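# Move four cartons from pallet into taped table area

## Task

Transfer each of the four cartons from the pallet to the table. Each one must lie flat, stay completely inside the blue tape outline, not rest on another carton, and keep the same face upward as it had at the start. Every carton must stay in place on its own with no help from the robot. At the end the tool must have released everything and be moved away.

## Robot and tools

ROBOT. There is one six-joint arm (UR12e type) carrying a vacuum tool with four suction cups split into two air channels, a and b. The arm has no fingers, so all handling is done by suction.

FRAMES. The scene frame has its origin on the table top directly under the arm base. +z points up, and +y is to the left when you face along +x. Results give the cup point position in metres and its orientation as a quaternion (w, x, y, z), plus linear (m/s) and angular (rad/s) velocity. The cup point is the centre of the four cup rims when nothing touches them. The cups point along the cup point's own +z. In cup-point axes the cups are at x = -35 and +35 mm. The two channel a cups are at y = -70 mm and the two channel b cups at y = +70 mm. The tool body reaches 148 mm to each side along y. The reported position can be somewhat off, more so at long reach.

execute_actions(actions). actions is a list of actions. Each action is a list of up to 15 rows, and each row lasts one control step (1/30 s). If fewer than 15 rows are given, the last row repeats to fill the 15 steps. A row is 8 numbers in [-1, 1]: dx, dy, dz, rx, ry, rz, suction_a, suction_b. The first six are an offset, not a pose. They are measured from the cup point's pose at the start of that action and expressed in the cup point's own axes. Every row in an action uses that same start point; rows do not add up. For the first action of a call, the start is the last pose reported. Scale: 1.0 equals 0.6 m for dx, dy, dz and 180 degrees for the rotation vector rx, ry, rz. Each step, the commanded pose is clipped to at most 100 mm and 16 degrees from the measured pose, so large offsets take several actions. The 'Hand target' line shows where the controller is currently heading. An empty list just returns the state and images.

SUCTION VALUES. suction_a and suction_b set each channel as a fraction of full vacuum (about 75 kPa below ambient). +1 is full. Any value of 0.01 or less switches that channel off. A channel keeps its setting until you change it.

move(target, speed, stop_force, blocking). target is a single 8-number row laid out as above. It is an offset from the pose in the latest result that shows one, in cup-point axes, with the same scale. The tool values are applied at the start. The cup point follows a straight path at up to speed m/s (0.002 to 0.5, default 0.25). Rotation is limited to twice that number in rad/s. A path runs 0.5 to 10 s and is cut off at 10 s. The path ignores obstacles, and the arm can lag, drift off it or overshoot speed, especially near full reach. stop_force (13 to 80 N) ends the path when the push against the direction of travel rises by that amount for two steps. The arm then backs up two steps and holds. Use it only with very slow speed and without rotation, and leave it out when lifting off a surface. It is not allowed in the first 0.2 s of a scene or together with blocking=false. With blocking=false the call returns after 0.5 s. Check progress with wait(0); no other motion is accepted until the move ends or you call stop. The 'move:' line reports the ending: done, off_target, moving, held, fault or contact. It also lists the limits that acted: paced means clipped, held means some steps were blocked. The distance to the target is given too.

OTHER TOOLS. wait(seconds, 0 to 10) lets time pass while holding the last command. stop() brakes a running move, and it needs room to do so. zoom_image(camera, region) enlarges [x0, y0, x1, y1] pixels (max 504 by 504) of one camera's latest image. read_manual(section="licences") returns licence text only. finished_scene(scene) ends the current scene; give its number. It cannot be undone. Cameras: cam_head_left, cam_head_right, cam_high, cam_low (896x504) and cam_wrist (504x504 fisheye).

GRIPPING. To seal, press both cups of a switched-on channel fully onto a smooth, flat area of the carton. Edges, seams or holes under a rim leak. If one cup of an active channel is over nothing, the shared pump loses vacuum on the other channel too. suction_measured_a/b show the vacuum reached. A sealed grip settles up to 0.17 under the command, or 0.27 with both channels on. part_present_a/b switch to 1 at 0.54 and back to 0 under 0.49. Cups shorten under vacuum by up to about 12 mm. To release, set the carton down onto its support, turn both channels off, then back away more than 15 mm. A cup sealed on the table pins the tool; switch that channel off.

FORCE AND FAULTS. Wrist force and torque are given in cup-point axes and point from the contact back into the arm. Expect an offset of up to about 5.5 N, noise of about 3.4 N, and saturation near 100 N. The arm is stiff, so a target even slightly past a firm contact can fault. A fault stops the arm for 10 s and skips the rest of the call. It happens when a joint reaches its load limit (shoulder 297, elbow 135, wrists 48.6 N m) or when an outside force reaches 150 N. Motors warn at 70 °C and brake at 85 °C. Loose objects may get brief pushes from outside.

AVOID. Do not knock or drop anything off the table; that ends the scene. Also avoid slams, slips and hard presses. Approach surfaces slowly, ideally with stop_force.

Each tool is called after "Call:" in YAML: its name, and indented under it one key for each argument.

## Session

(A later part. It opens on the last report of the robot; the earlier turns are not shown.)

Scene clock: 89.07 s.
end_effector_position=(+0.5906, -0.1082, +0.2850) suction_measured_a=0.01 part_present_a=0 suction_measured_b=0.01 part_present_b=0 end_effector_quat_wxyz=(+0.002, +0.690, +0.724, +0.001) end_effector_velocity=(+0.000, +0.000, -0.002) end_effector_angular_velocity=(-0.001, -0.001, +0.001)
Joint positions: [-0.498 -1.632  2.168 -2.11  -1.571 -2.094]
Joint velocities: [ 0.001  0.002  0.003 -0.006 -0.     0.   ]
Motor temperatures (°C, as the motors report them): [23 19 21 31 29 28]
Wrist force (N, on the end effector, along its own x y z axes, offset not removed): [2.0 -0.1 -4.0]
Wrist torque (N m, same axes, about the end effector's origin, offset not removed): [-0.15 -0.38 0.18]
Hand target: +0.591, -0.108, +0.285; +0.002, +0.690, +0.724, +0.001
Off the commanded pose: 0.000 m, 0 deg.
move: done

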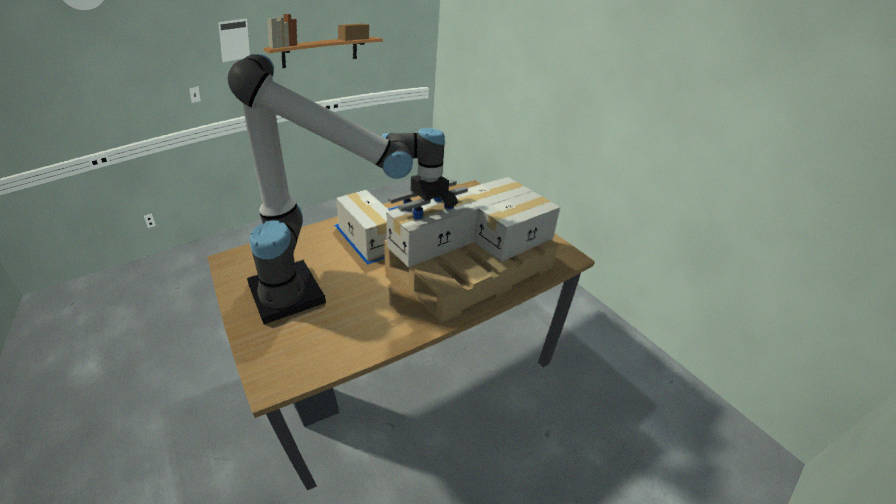

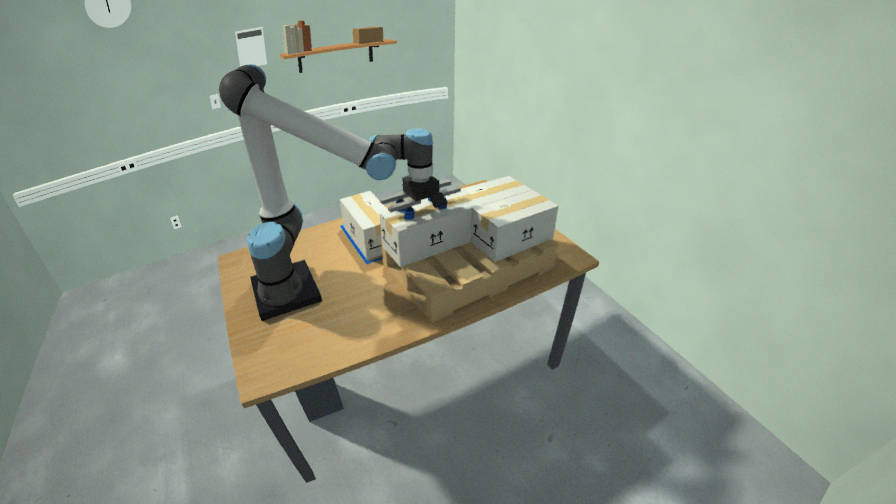

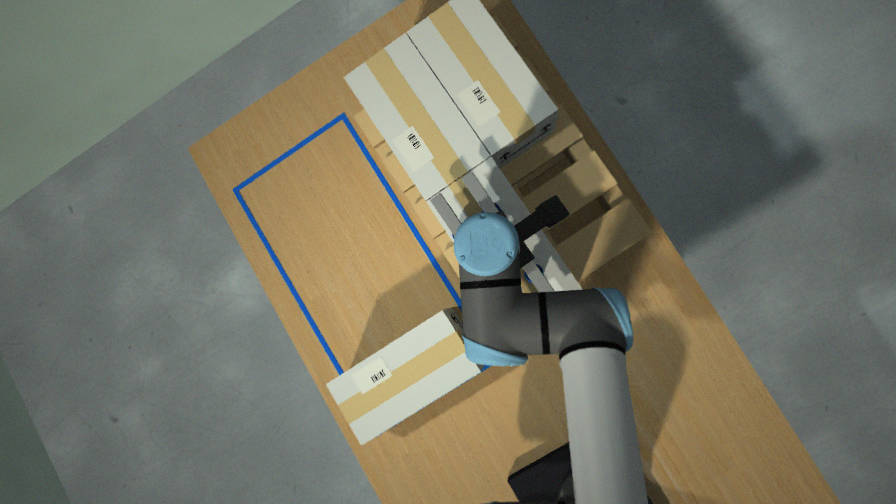

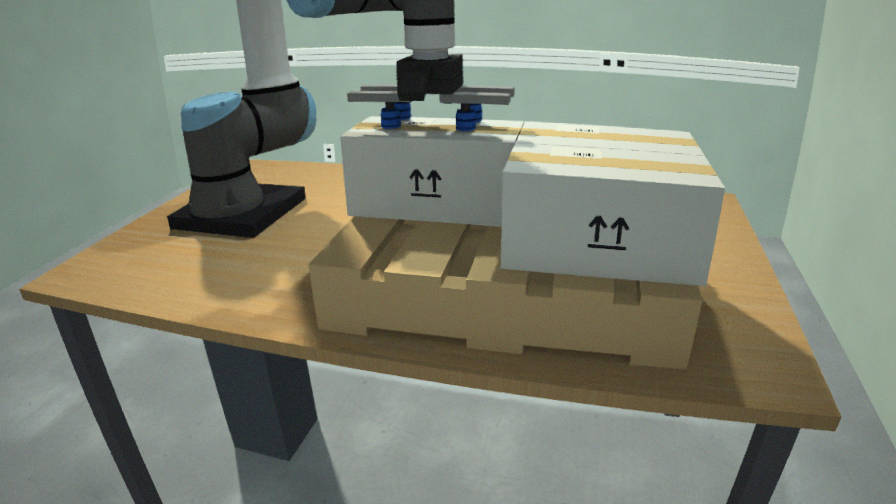

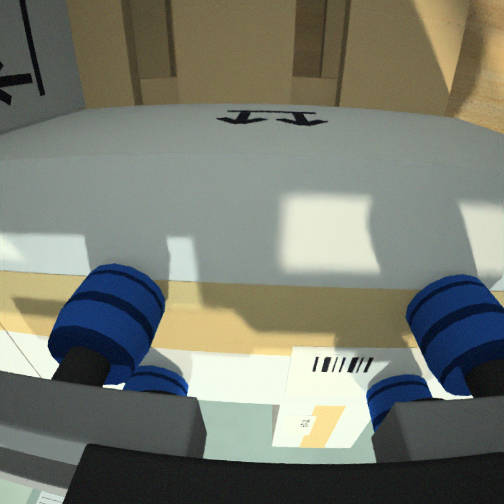

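Call:
move:
  target: [-0.018,0,0,0,0,0,0,0]
  speed: 0.05

Call:
move:
  target: [0,0,0.022,0,0,0,1,1]
  speed: 0.025

Call:
wait:
  seconds: 0.5

Scene clock: 98.60 s.
end_effector_position=(+0.5911, -0.1187, +0.2850) suction_measured_a=0.01 part_present_a=0 suction_measured_b=0.01 part_present_b=0 end_effector_quat_wxyz=(+0.002, +0.690, +0.724, +0.001) end_effector_velocity=(-0.000, -0.002, -0.001) end_effector_angular_velocity=(+0.001, +0.001, +0.000)
Joint positions: [-0.514 -1.628  2.164 -2.111 -1.571 -2.11 ]
Joint velocities: [-0.004  0.002 -0.     0.     0.    -0.004]
Motor temperatures (°C, as the motors report them): [23 19 21 31 29 28]
Wrist force (N, on the end effector, along its own x y z axes, offset not removed): [-2.1 -0.4 -1.0]
Wrist torque (N m, same axes, about the end effector's origin, offset not removed): [-0.08 0.20 0.07]
Hand target: +0.591, -0.119, +0.285; +0.002, +0.690, +0.724, +0.001
Off the commanded pose: 0.000 m, 0 deg.
move: done

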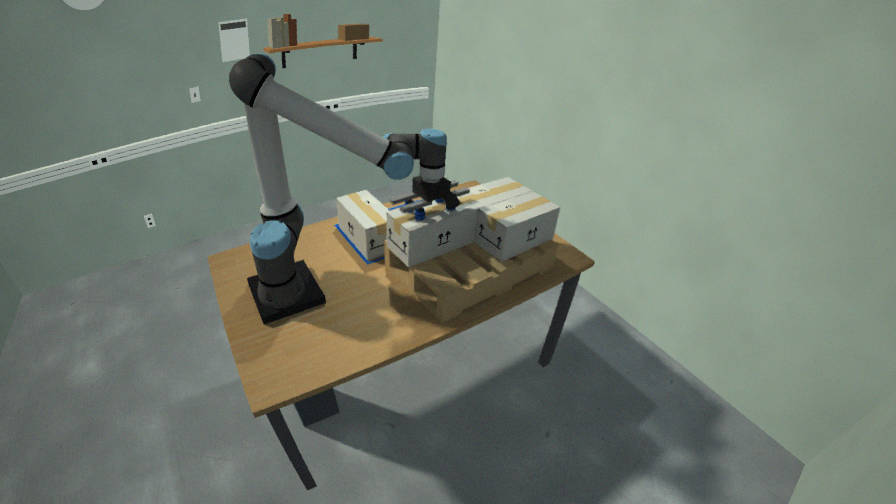

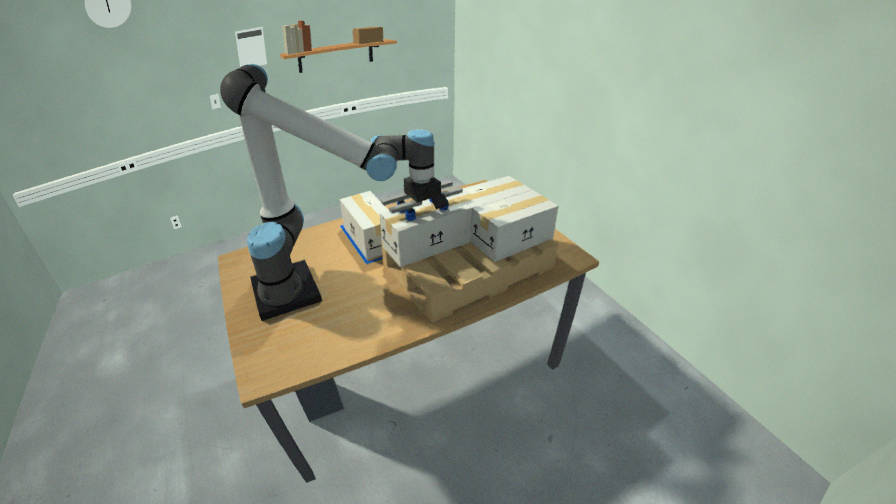

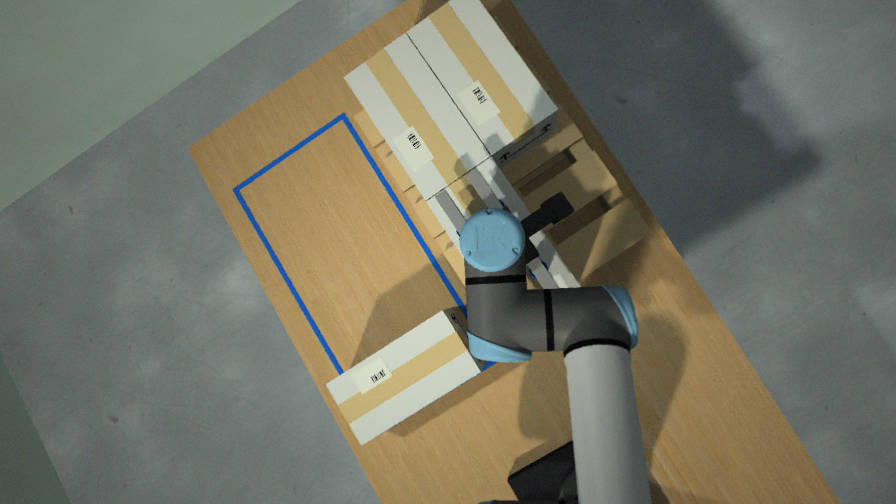

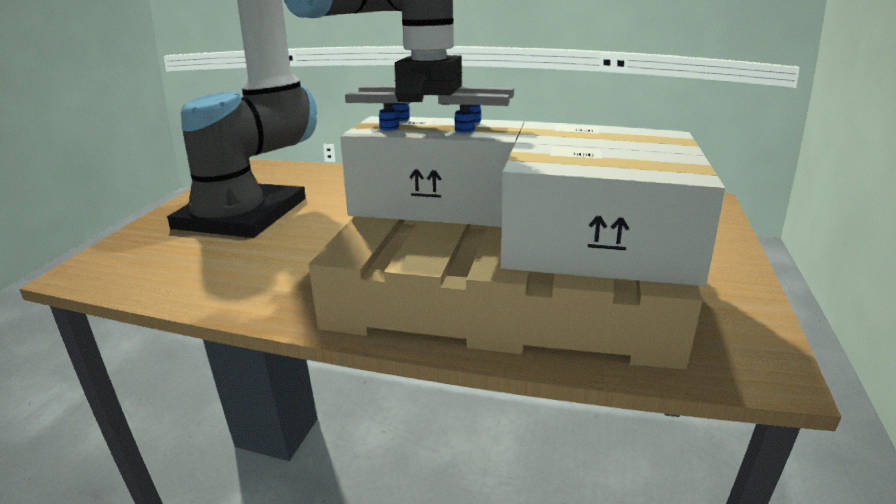

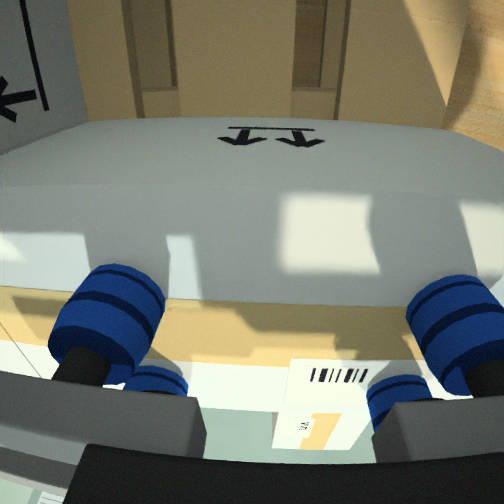

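Scene clock: 99.47 s.
end_effector_position=(+0.5911, -0.1187, +0.2721) suction_measured_a=0.48 part_present_a=0 suction_measured_b=0.48 part_present_b=0 end_effector_quat_wxyz=(+0.002, +0.690, +0.724, +0.001) end_effector_velocity=(+0.000, -0.000, -0.003) end_effector_angular_velocity=(+0.000, -0.001, -0.001)
Joint positions: [-0.514 -1.615  2.178 -2.138 -1.571 -2.11 ]
Joint velocities: [-0.     0.003  0.003 -0.006  0.     0.   ]
Motor temperatures (°C, as the motors report them): [23 19 21 31 29 28]
Wrist force (N, on the end effector, along its own x y z axes, offset not removed): [1.5 -0.8 20.4]
Wrist torque (N m, same axes, about the end effector's origin, offset not removed): [-0.70 -0.15 0.15]
Hand target: +0.591, -0.119, +0.272; +0.002, +0.690, +0.724, +0.001
Off the commanded pose: 0.000 m, 0 deg.
move: done

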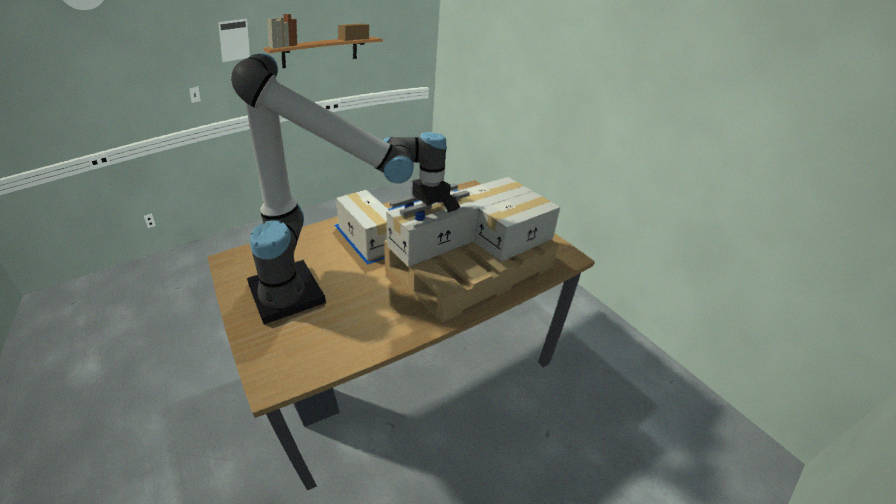

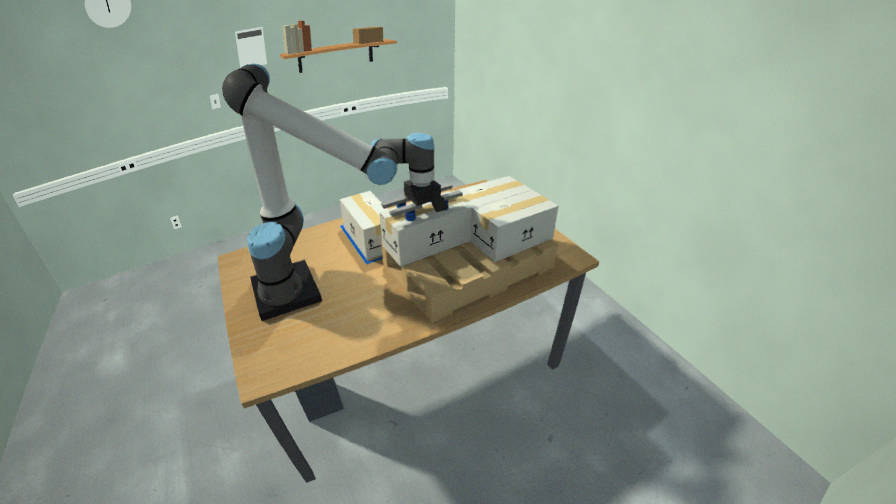

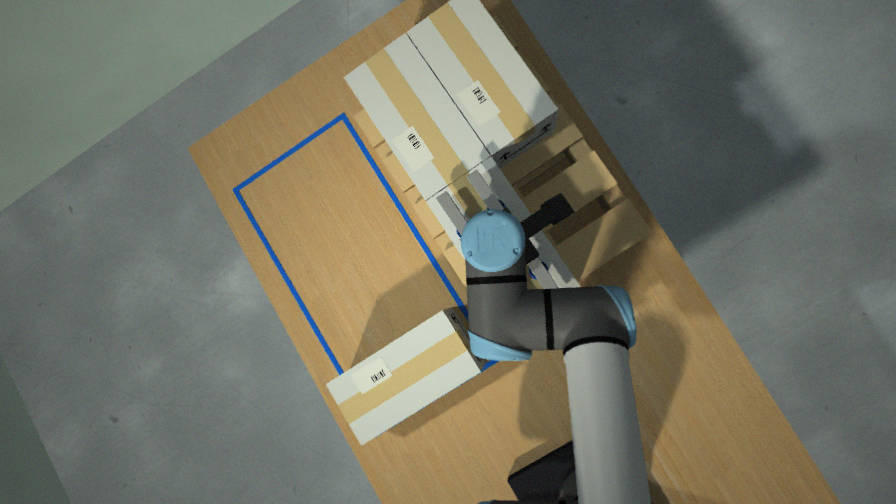

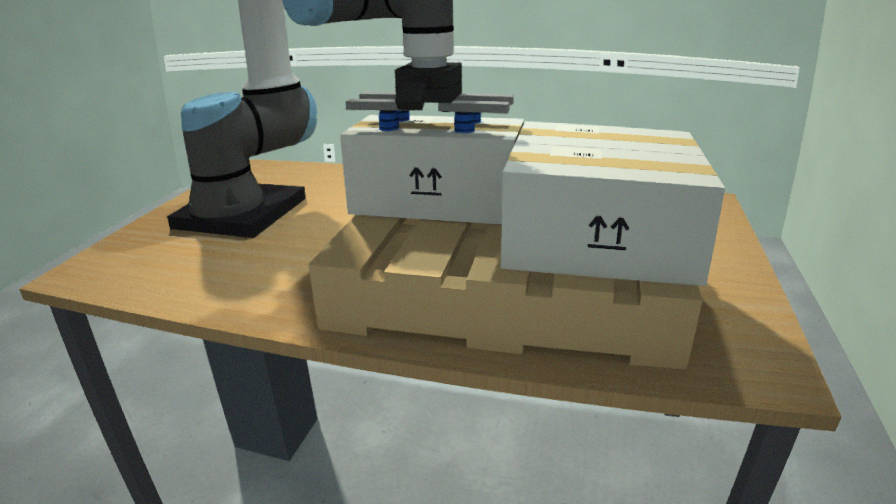

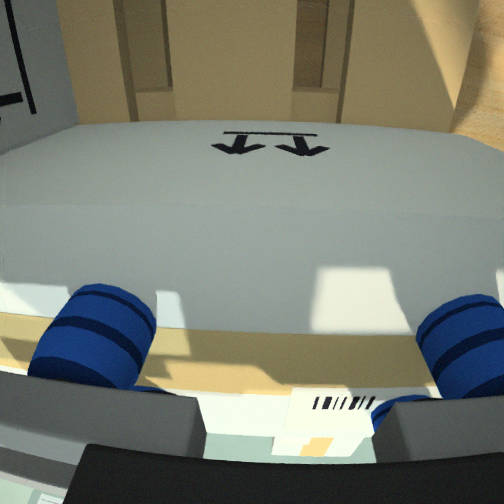

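Scene clock: 99.97 s.
end_effector_position=(+0.5911, -0.1187, +0.2718) suction_measured_a=0.71 part_present_a=1 suction_measured_b=0.71 part_present_b=1 end_effector_quat_wxyz=(+0.002, +0.690, +0.724, +0.001) end_effector_velocity=(-0.000, -0.001, +0.000) end_effector_angular_velocity=(-0.000, -0.001, -0.002)
Joint positions: [-0.514 -1.614  2.178 -2.138 -1.571 -2.11 ]
Joint velocities: [-0.001 -0.001  0.    -0.     0.     0.   ]
Motor temperatures (°C, as the motors report them): [23 19 21 31 29 28]
Wrist force (N, on the end effector, along its own x y z axes, offset not removed): [-0.2 -0.3 20.6]
Wrist torque (N m, same axes, about the end effector's origin, offset not removed): [-0.59 0.03 0.09]
Hand target: +0.591, -0.119, +0.272; +0.002, +0.690, +0.724, +0.001
Off the commanded pose: 0.000 m, 0 deg.
wait: 0.50 s; at rest by 0.17 s

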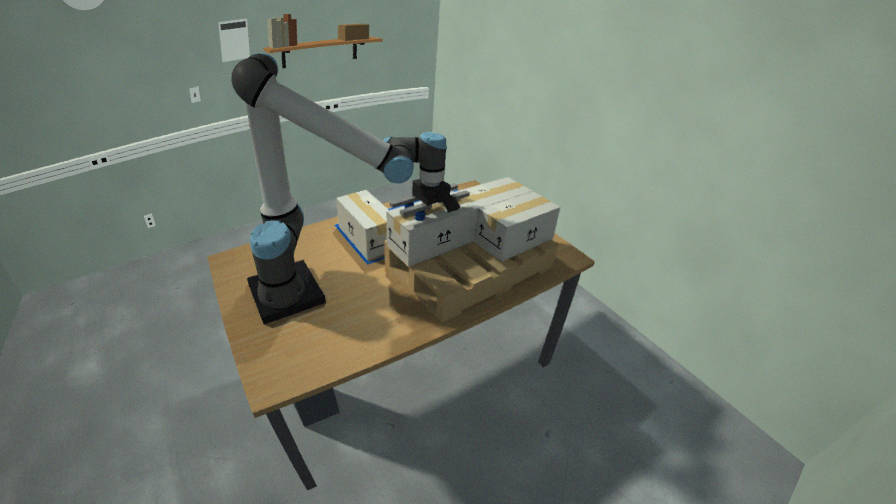

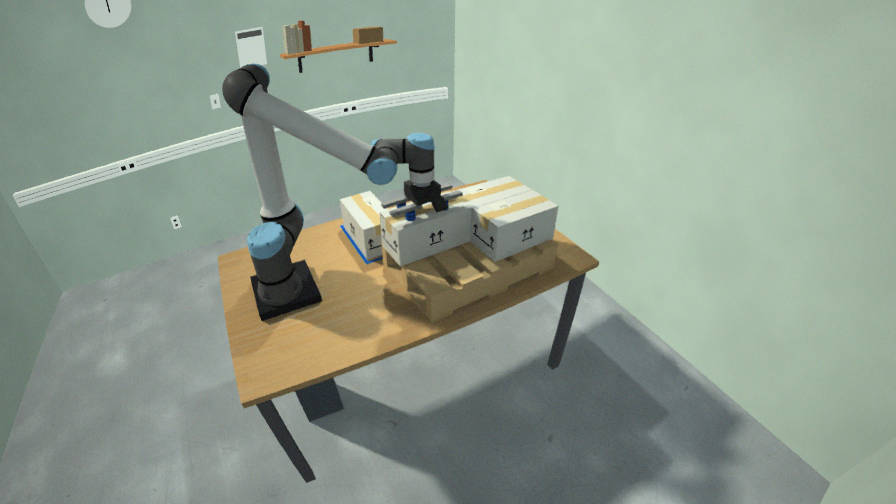

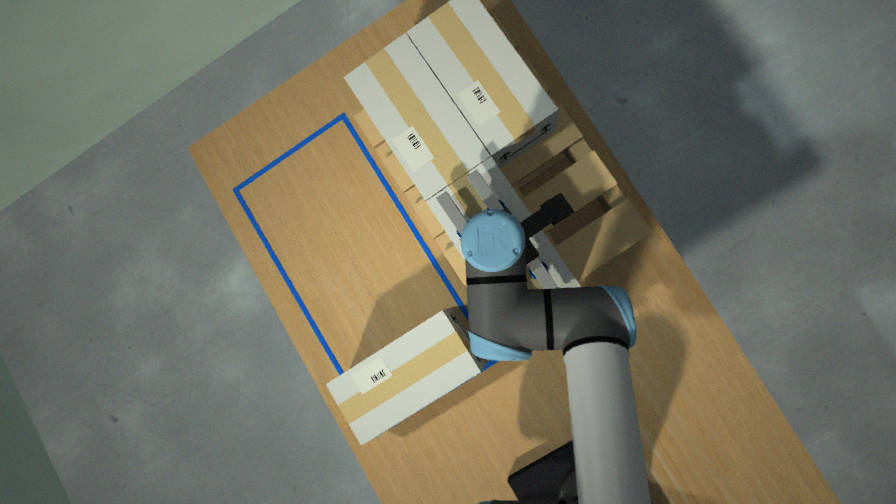

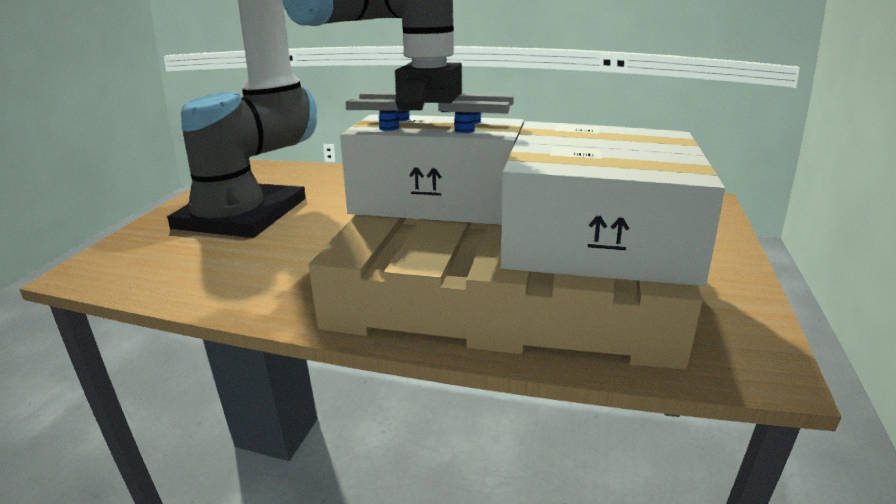

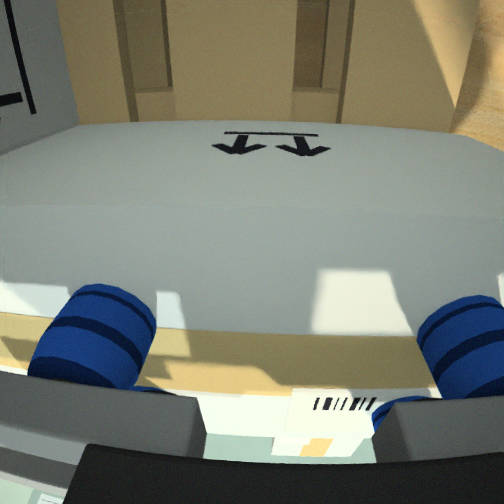

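Call:
move:
  target: [0,0,-0.278,0,0,0,1,1]
  speed: 0.3

Call:
move:
  target: [0.574,0.1305,0,0,0,0.507,1,1]
  speed: 0.5

Call:
move:
  target: [0,0,0.2,0,0,0,1,1]
  speed: 0.3

Scene clock: 108.80 s.
end_effector_position=(+0.5907, -0.1185, +0.4382) suction_measured_a=0.76 part_present_a=1 suction_measured_b=0.76 part_present_b=1 end_effector_quat_wxyz=(+0.002, +0.690, +0.724, +0.001) end_effector_velocity=(-0.000, -0.001, +0.003) end_effector_angular_velocity=(-0.000, +0.001, -0.001)
Joint positions: [-0.514 -1.735  1.967 -1.807 -1.571 -2.11 ]
Joint velocities: [-0.001 -0.001 -0.005  0.007 -0.    -0.   ]
Motor temperatures (°C, as the motors report them): [23 19 21 31 29 28]
Wrist force (N, on the end effector, along its own x y z axes, offset not removed): [-3.2 -1.8 21.1]
Wrist torque (N m, same axes, about the end effector's origin, offset not removed): [-0.71 0.41 0.02]
Hand target: +0.591, -0.119, +0.439; +0.002, +0.690, +0.724, +0.001
Off the commanded pose: 0.000 m, 0 deg.
move: done

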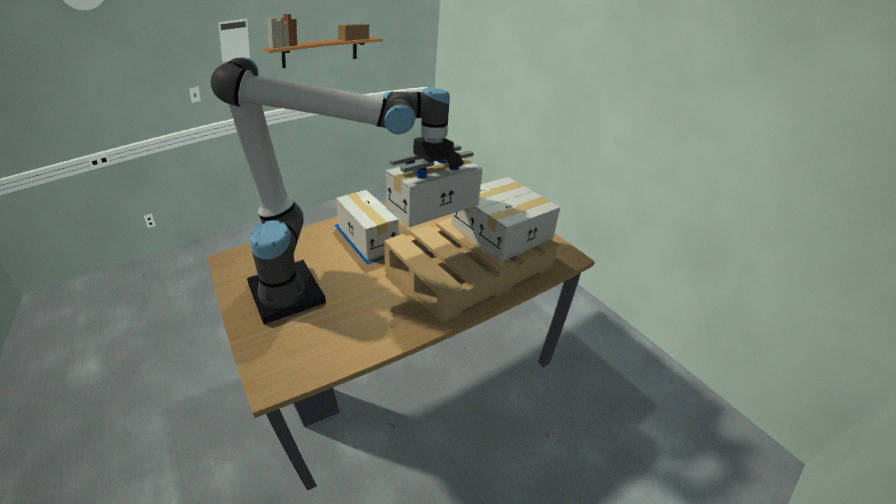

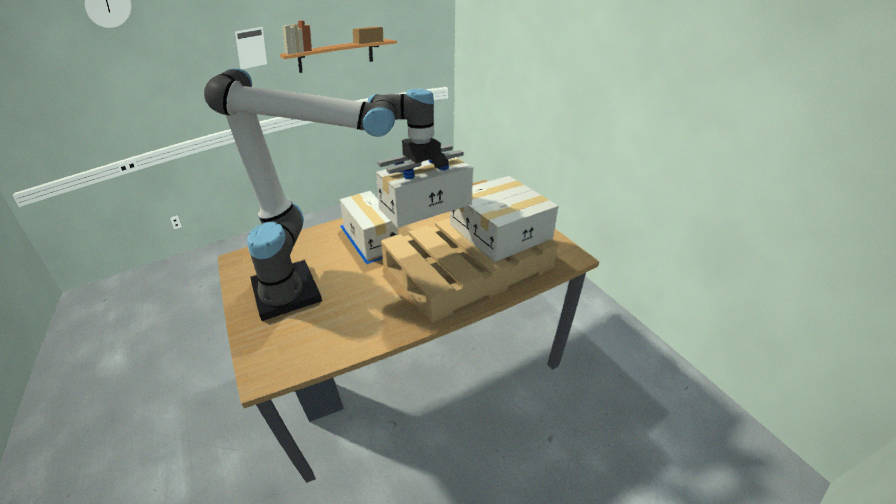

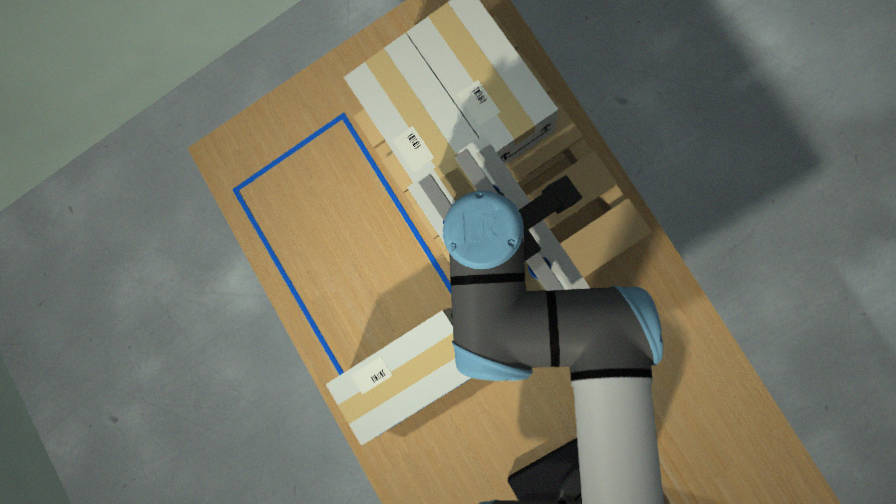

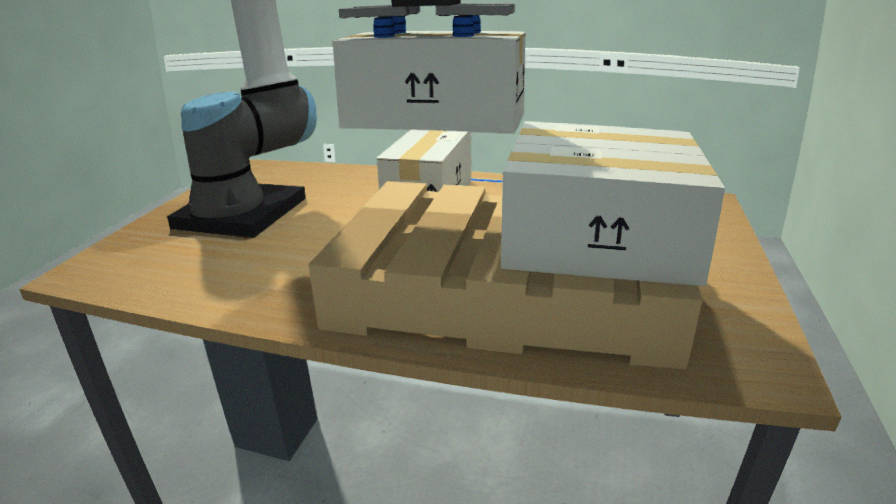

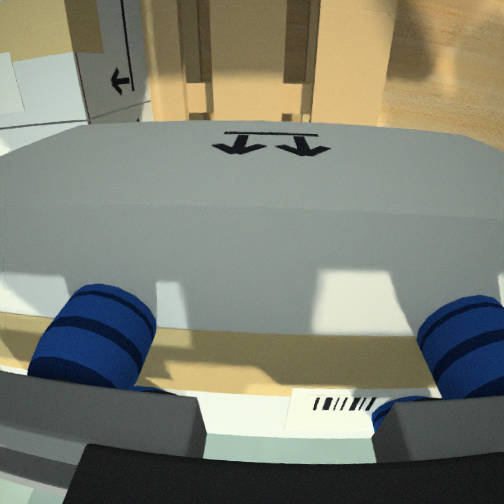

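Scene clock: 111.13 s.
end_effector_position=(+0.6521, +0.2288, +0.4381) suction_measured_a=0.76 part_present_a=1 suction_measured_b=0.76 part_present_b=1 end_effector_quat_wxyz=(+0.000, +1.000, +0.014, +0.002) end_effector_velocity=(+0.001, +0.002, -0.001) end_effector_angular_velocity=(-0.003, +0.003, -0.017)
Joint positions: [ 0.06  -1.58   1.828 -1.822 -1.572  0.055]
Joint velocities: [ 0.004  0.004 -0.003  0.002 -0.003  0.021]
Motor temperatures (°C, as the motors report them): [23 19 21 31 29 28]
Wrist force (N, on the end effector, along its own x y z axes, offset not removed): [0.6 -1.4 21.2]
Wrist torque (N m, same axes, about the end effector's origin, offset not removed): [-0.57 -0.11 0.06]
Hand target: +0.652, +0.229, +0.438; +0.000, +1.000, +0.013, +0.002
Off the commanded pose: 0.001 m, 0 deg.
move: done

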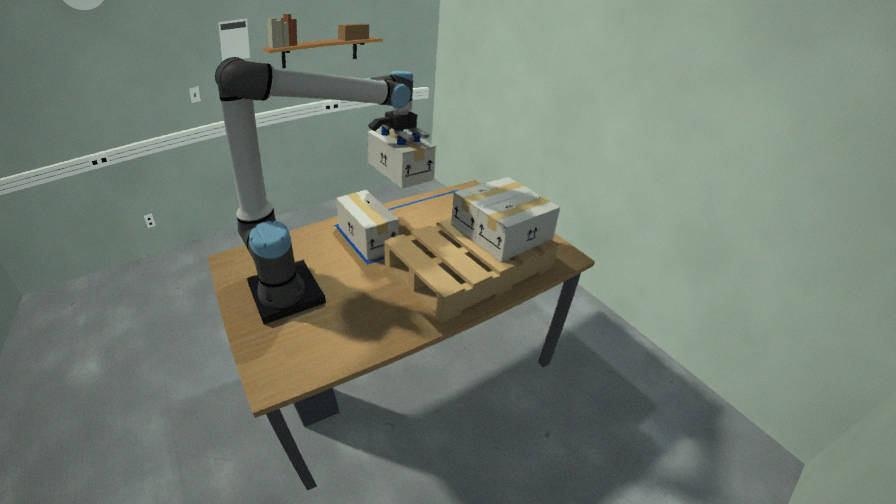

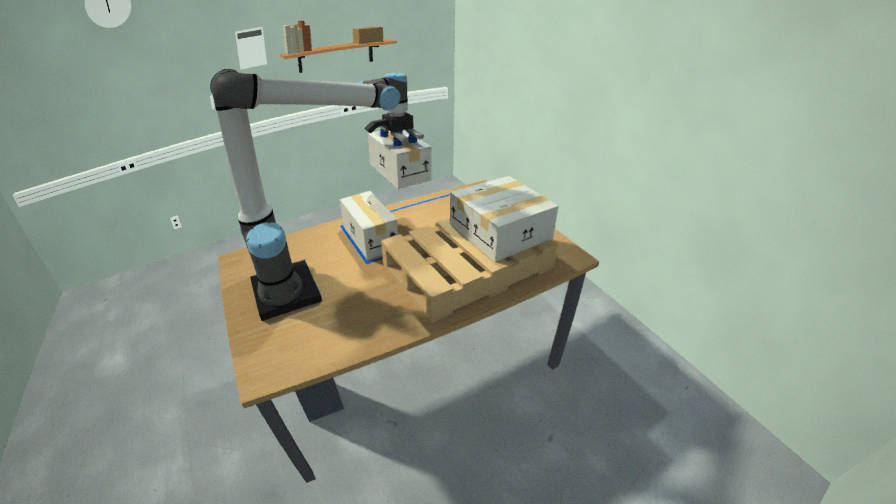

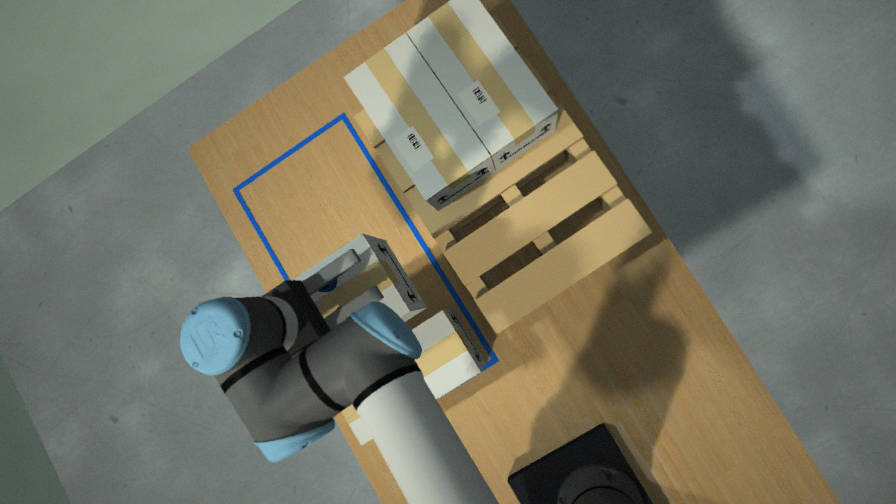

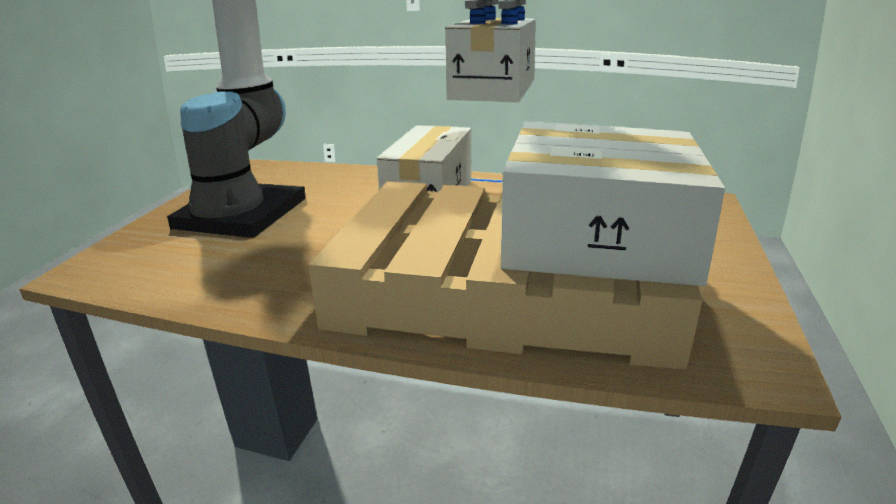

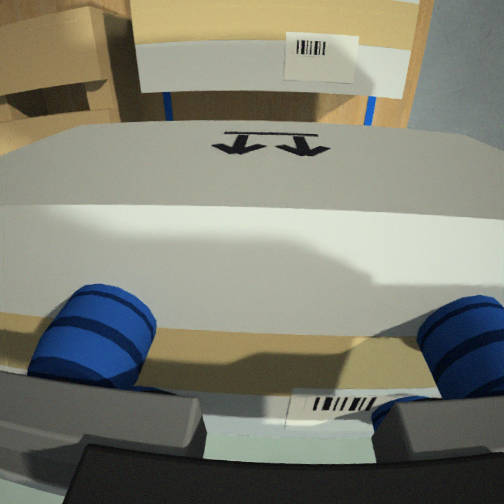

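Scene clock: 112.23 s.
end_effector_position=(+0.6524, +0.2286, +0.3185) suction_measured_a=0.76 part_present_a=1 suction_measured_b=0.76 part_present_b=1 end_effector_quat_wxyz=(+0.000, +1.000, +0.014, +0.002) end_effector_velocity=(+0.000, +0.001, -0.003) end_effector_angular_velocity=(+0.000, -0.001, +0.001)
Joint positions: [ 0.06  -1.507  1.977 -2.043 -1.572  0.055]
Joint velocities: [ 0.001  0.002  0.003 -0.006 -0.    -0.   ]
Motor temperatures (°C, as the motors report them): [23 19 21 31 29 28]
Wrist force (N, on the end effector, along its own x y z axes, offset not removed): [2.4 -1.6 21.6]
Wrist torque (N m, same axes, about the end effector's origin, offset not removed): [-0.64 -0.39 0.22]
Hand target: +0.652, +0.229, +0.318; +0.000, +1.000, +0.014, +0.002
Off the commanded pose: 0.000 m, 0 deg.
move: done

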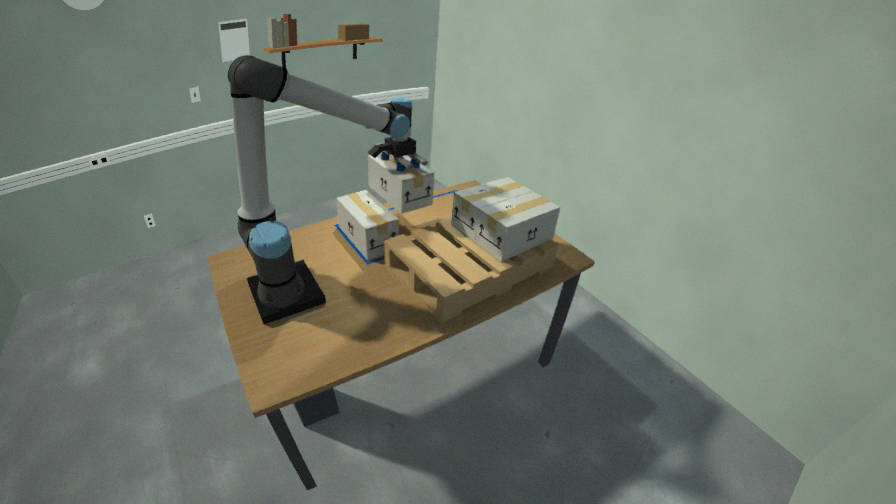

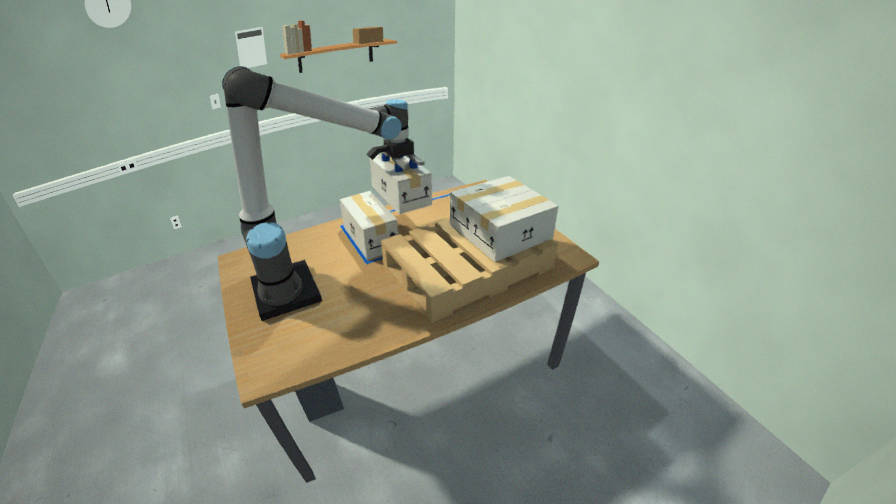

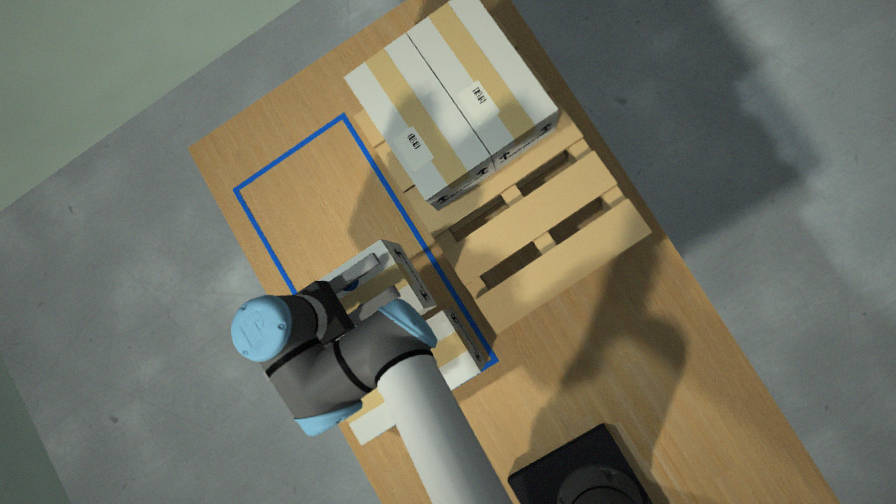

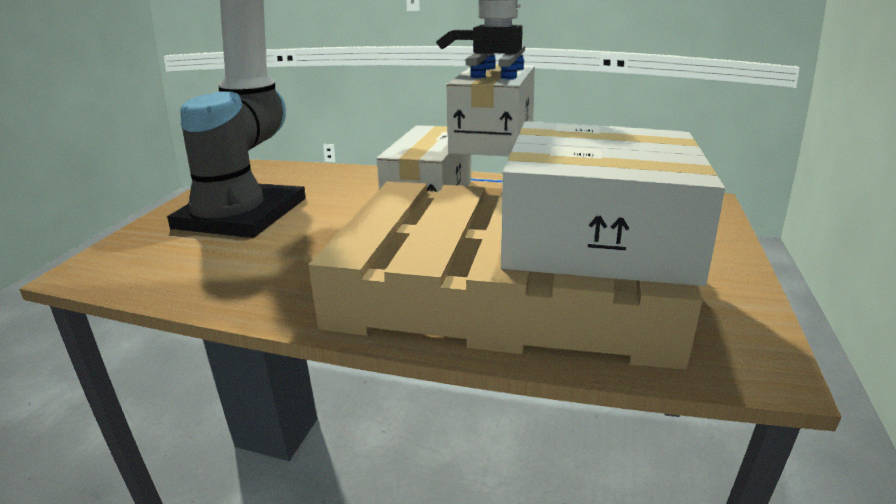

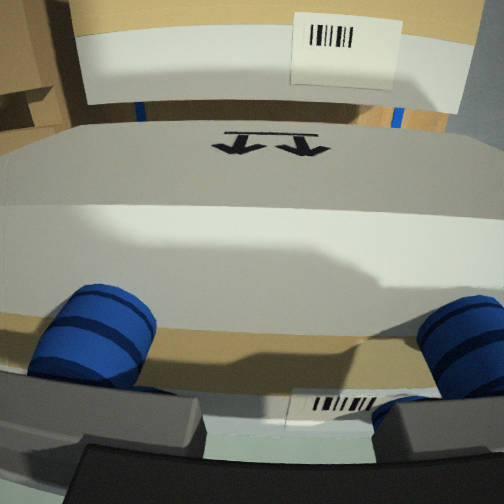

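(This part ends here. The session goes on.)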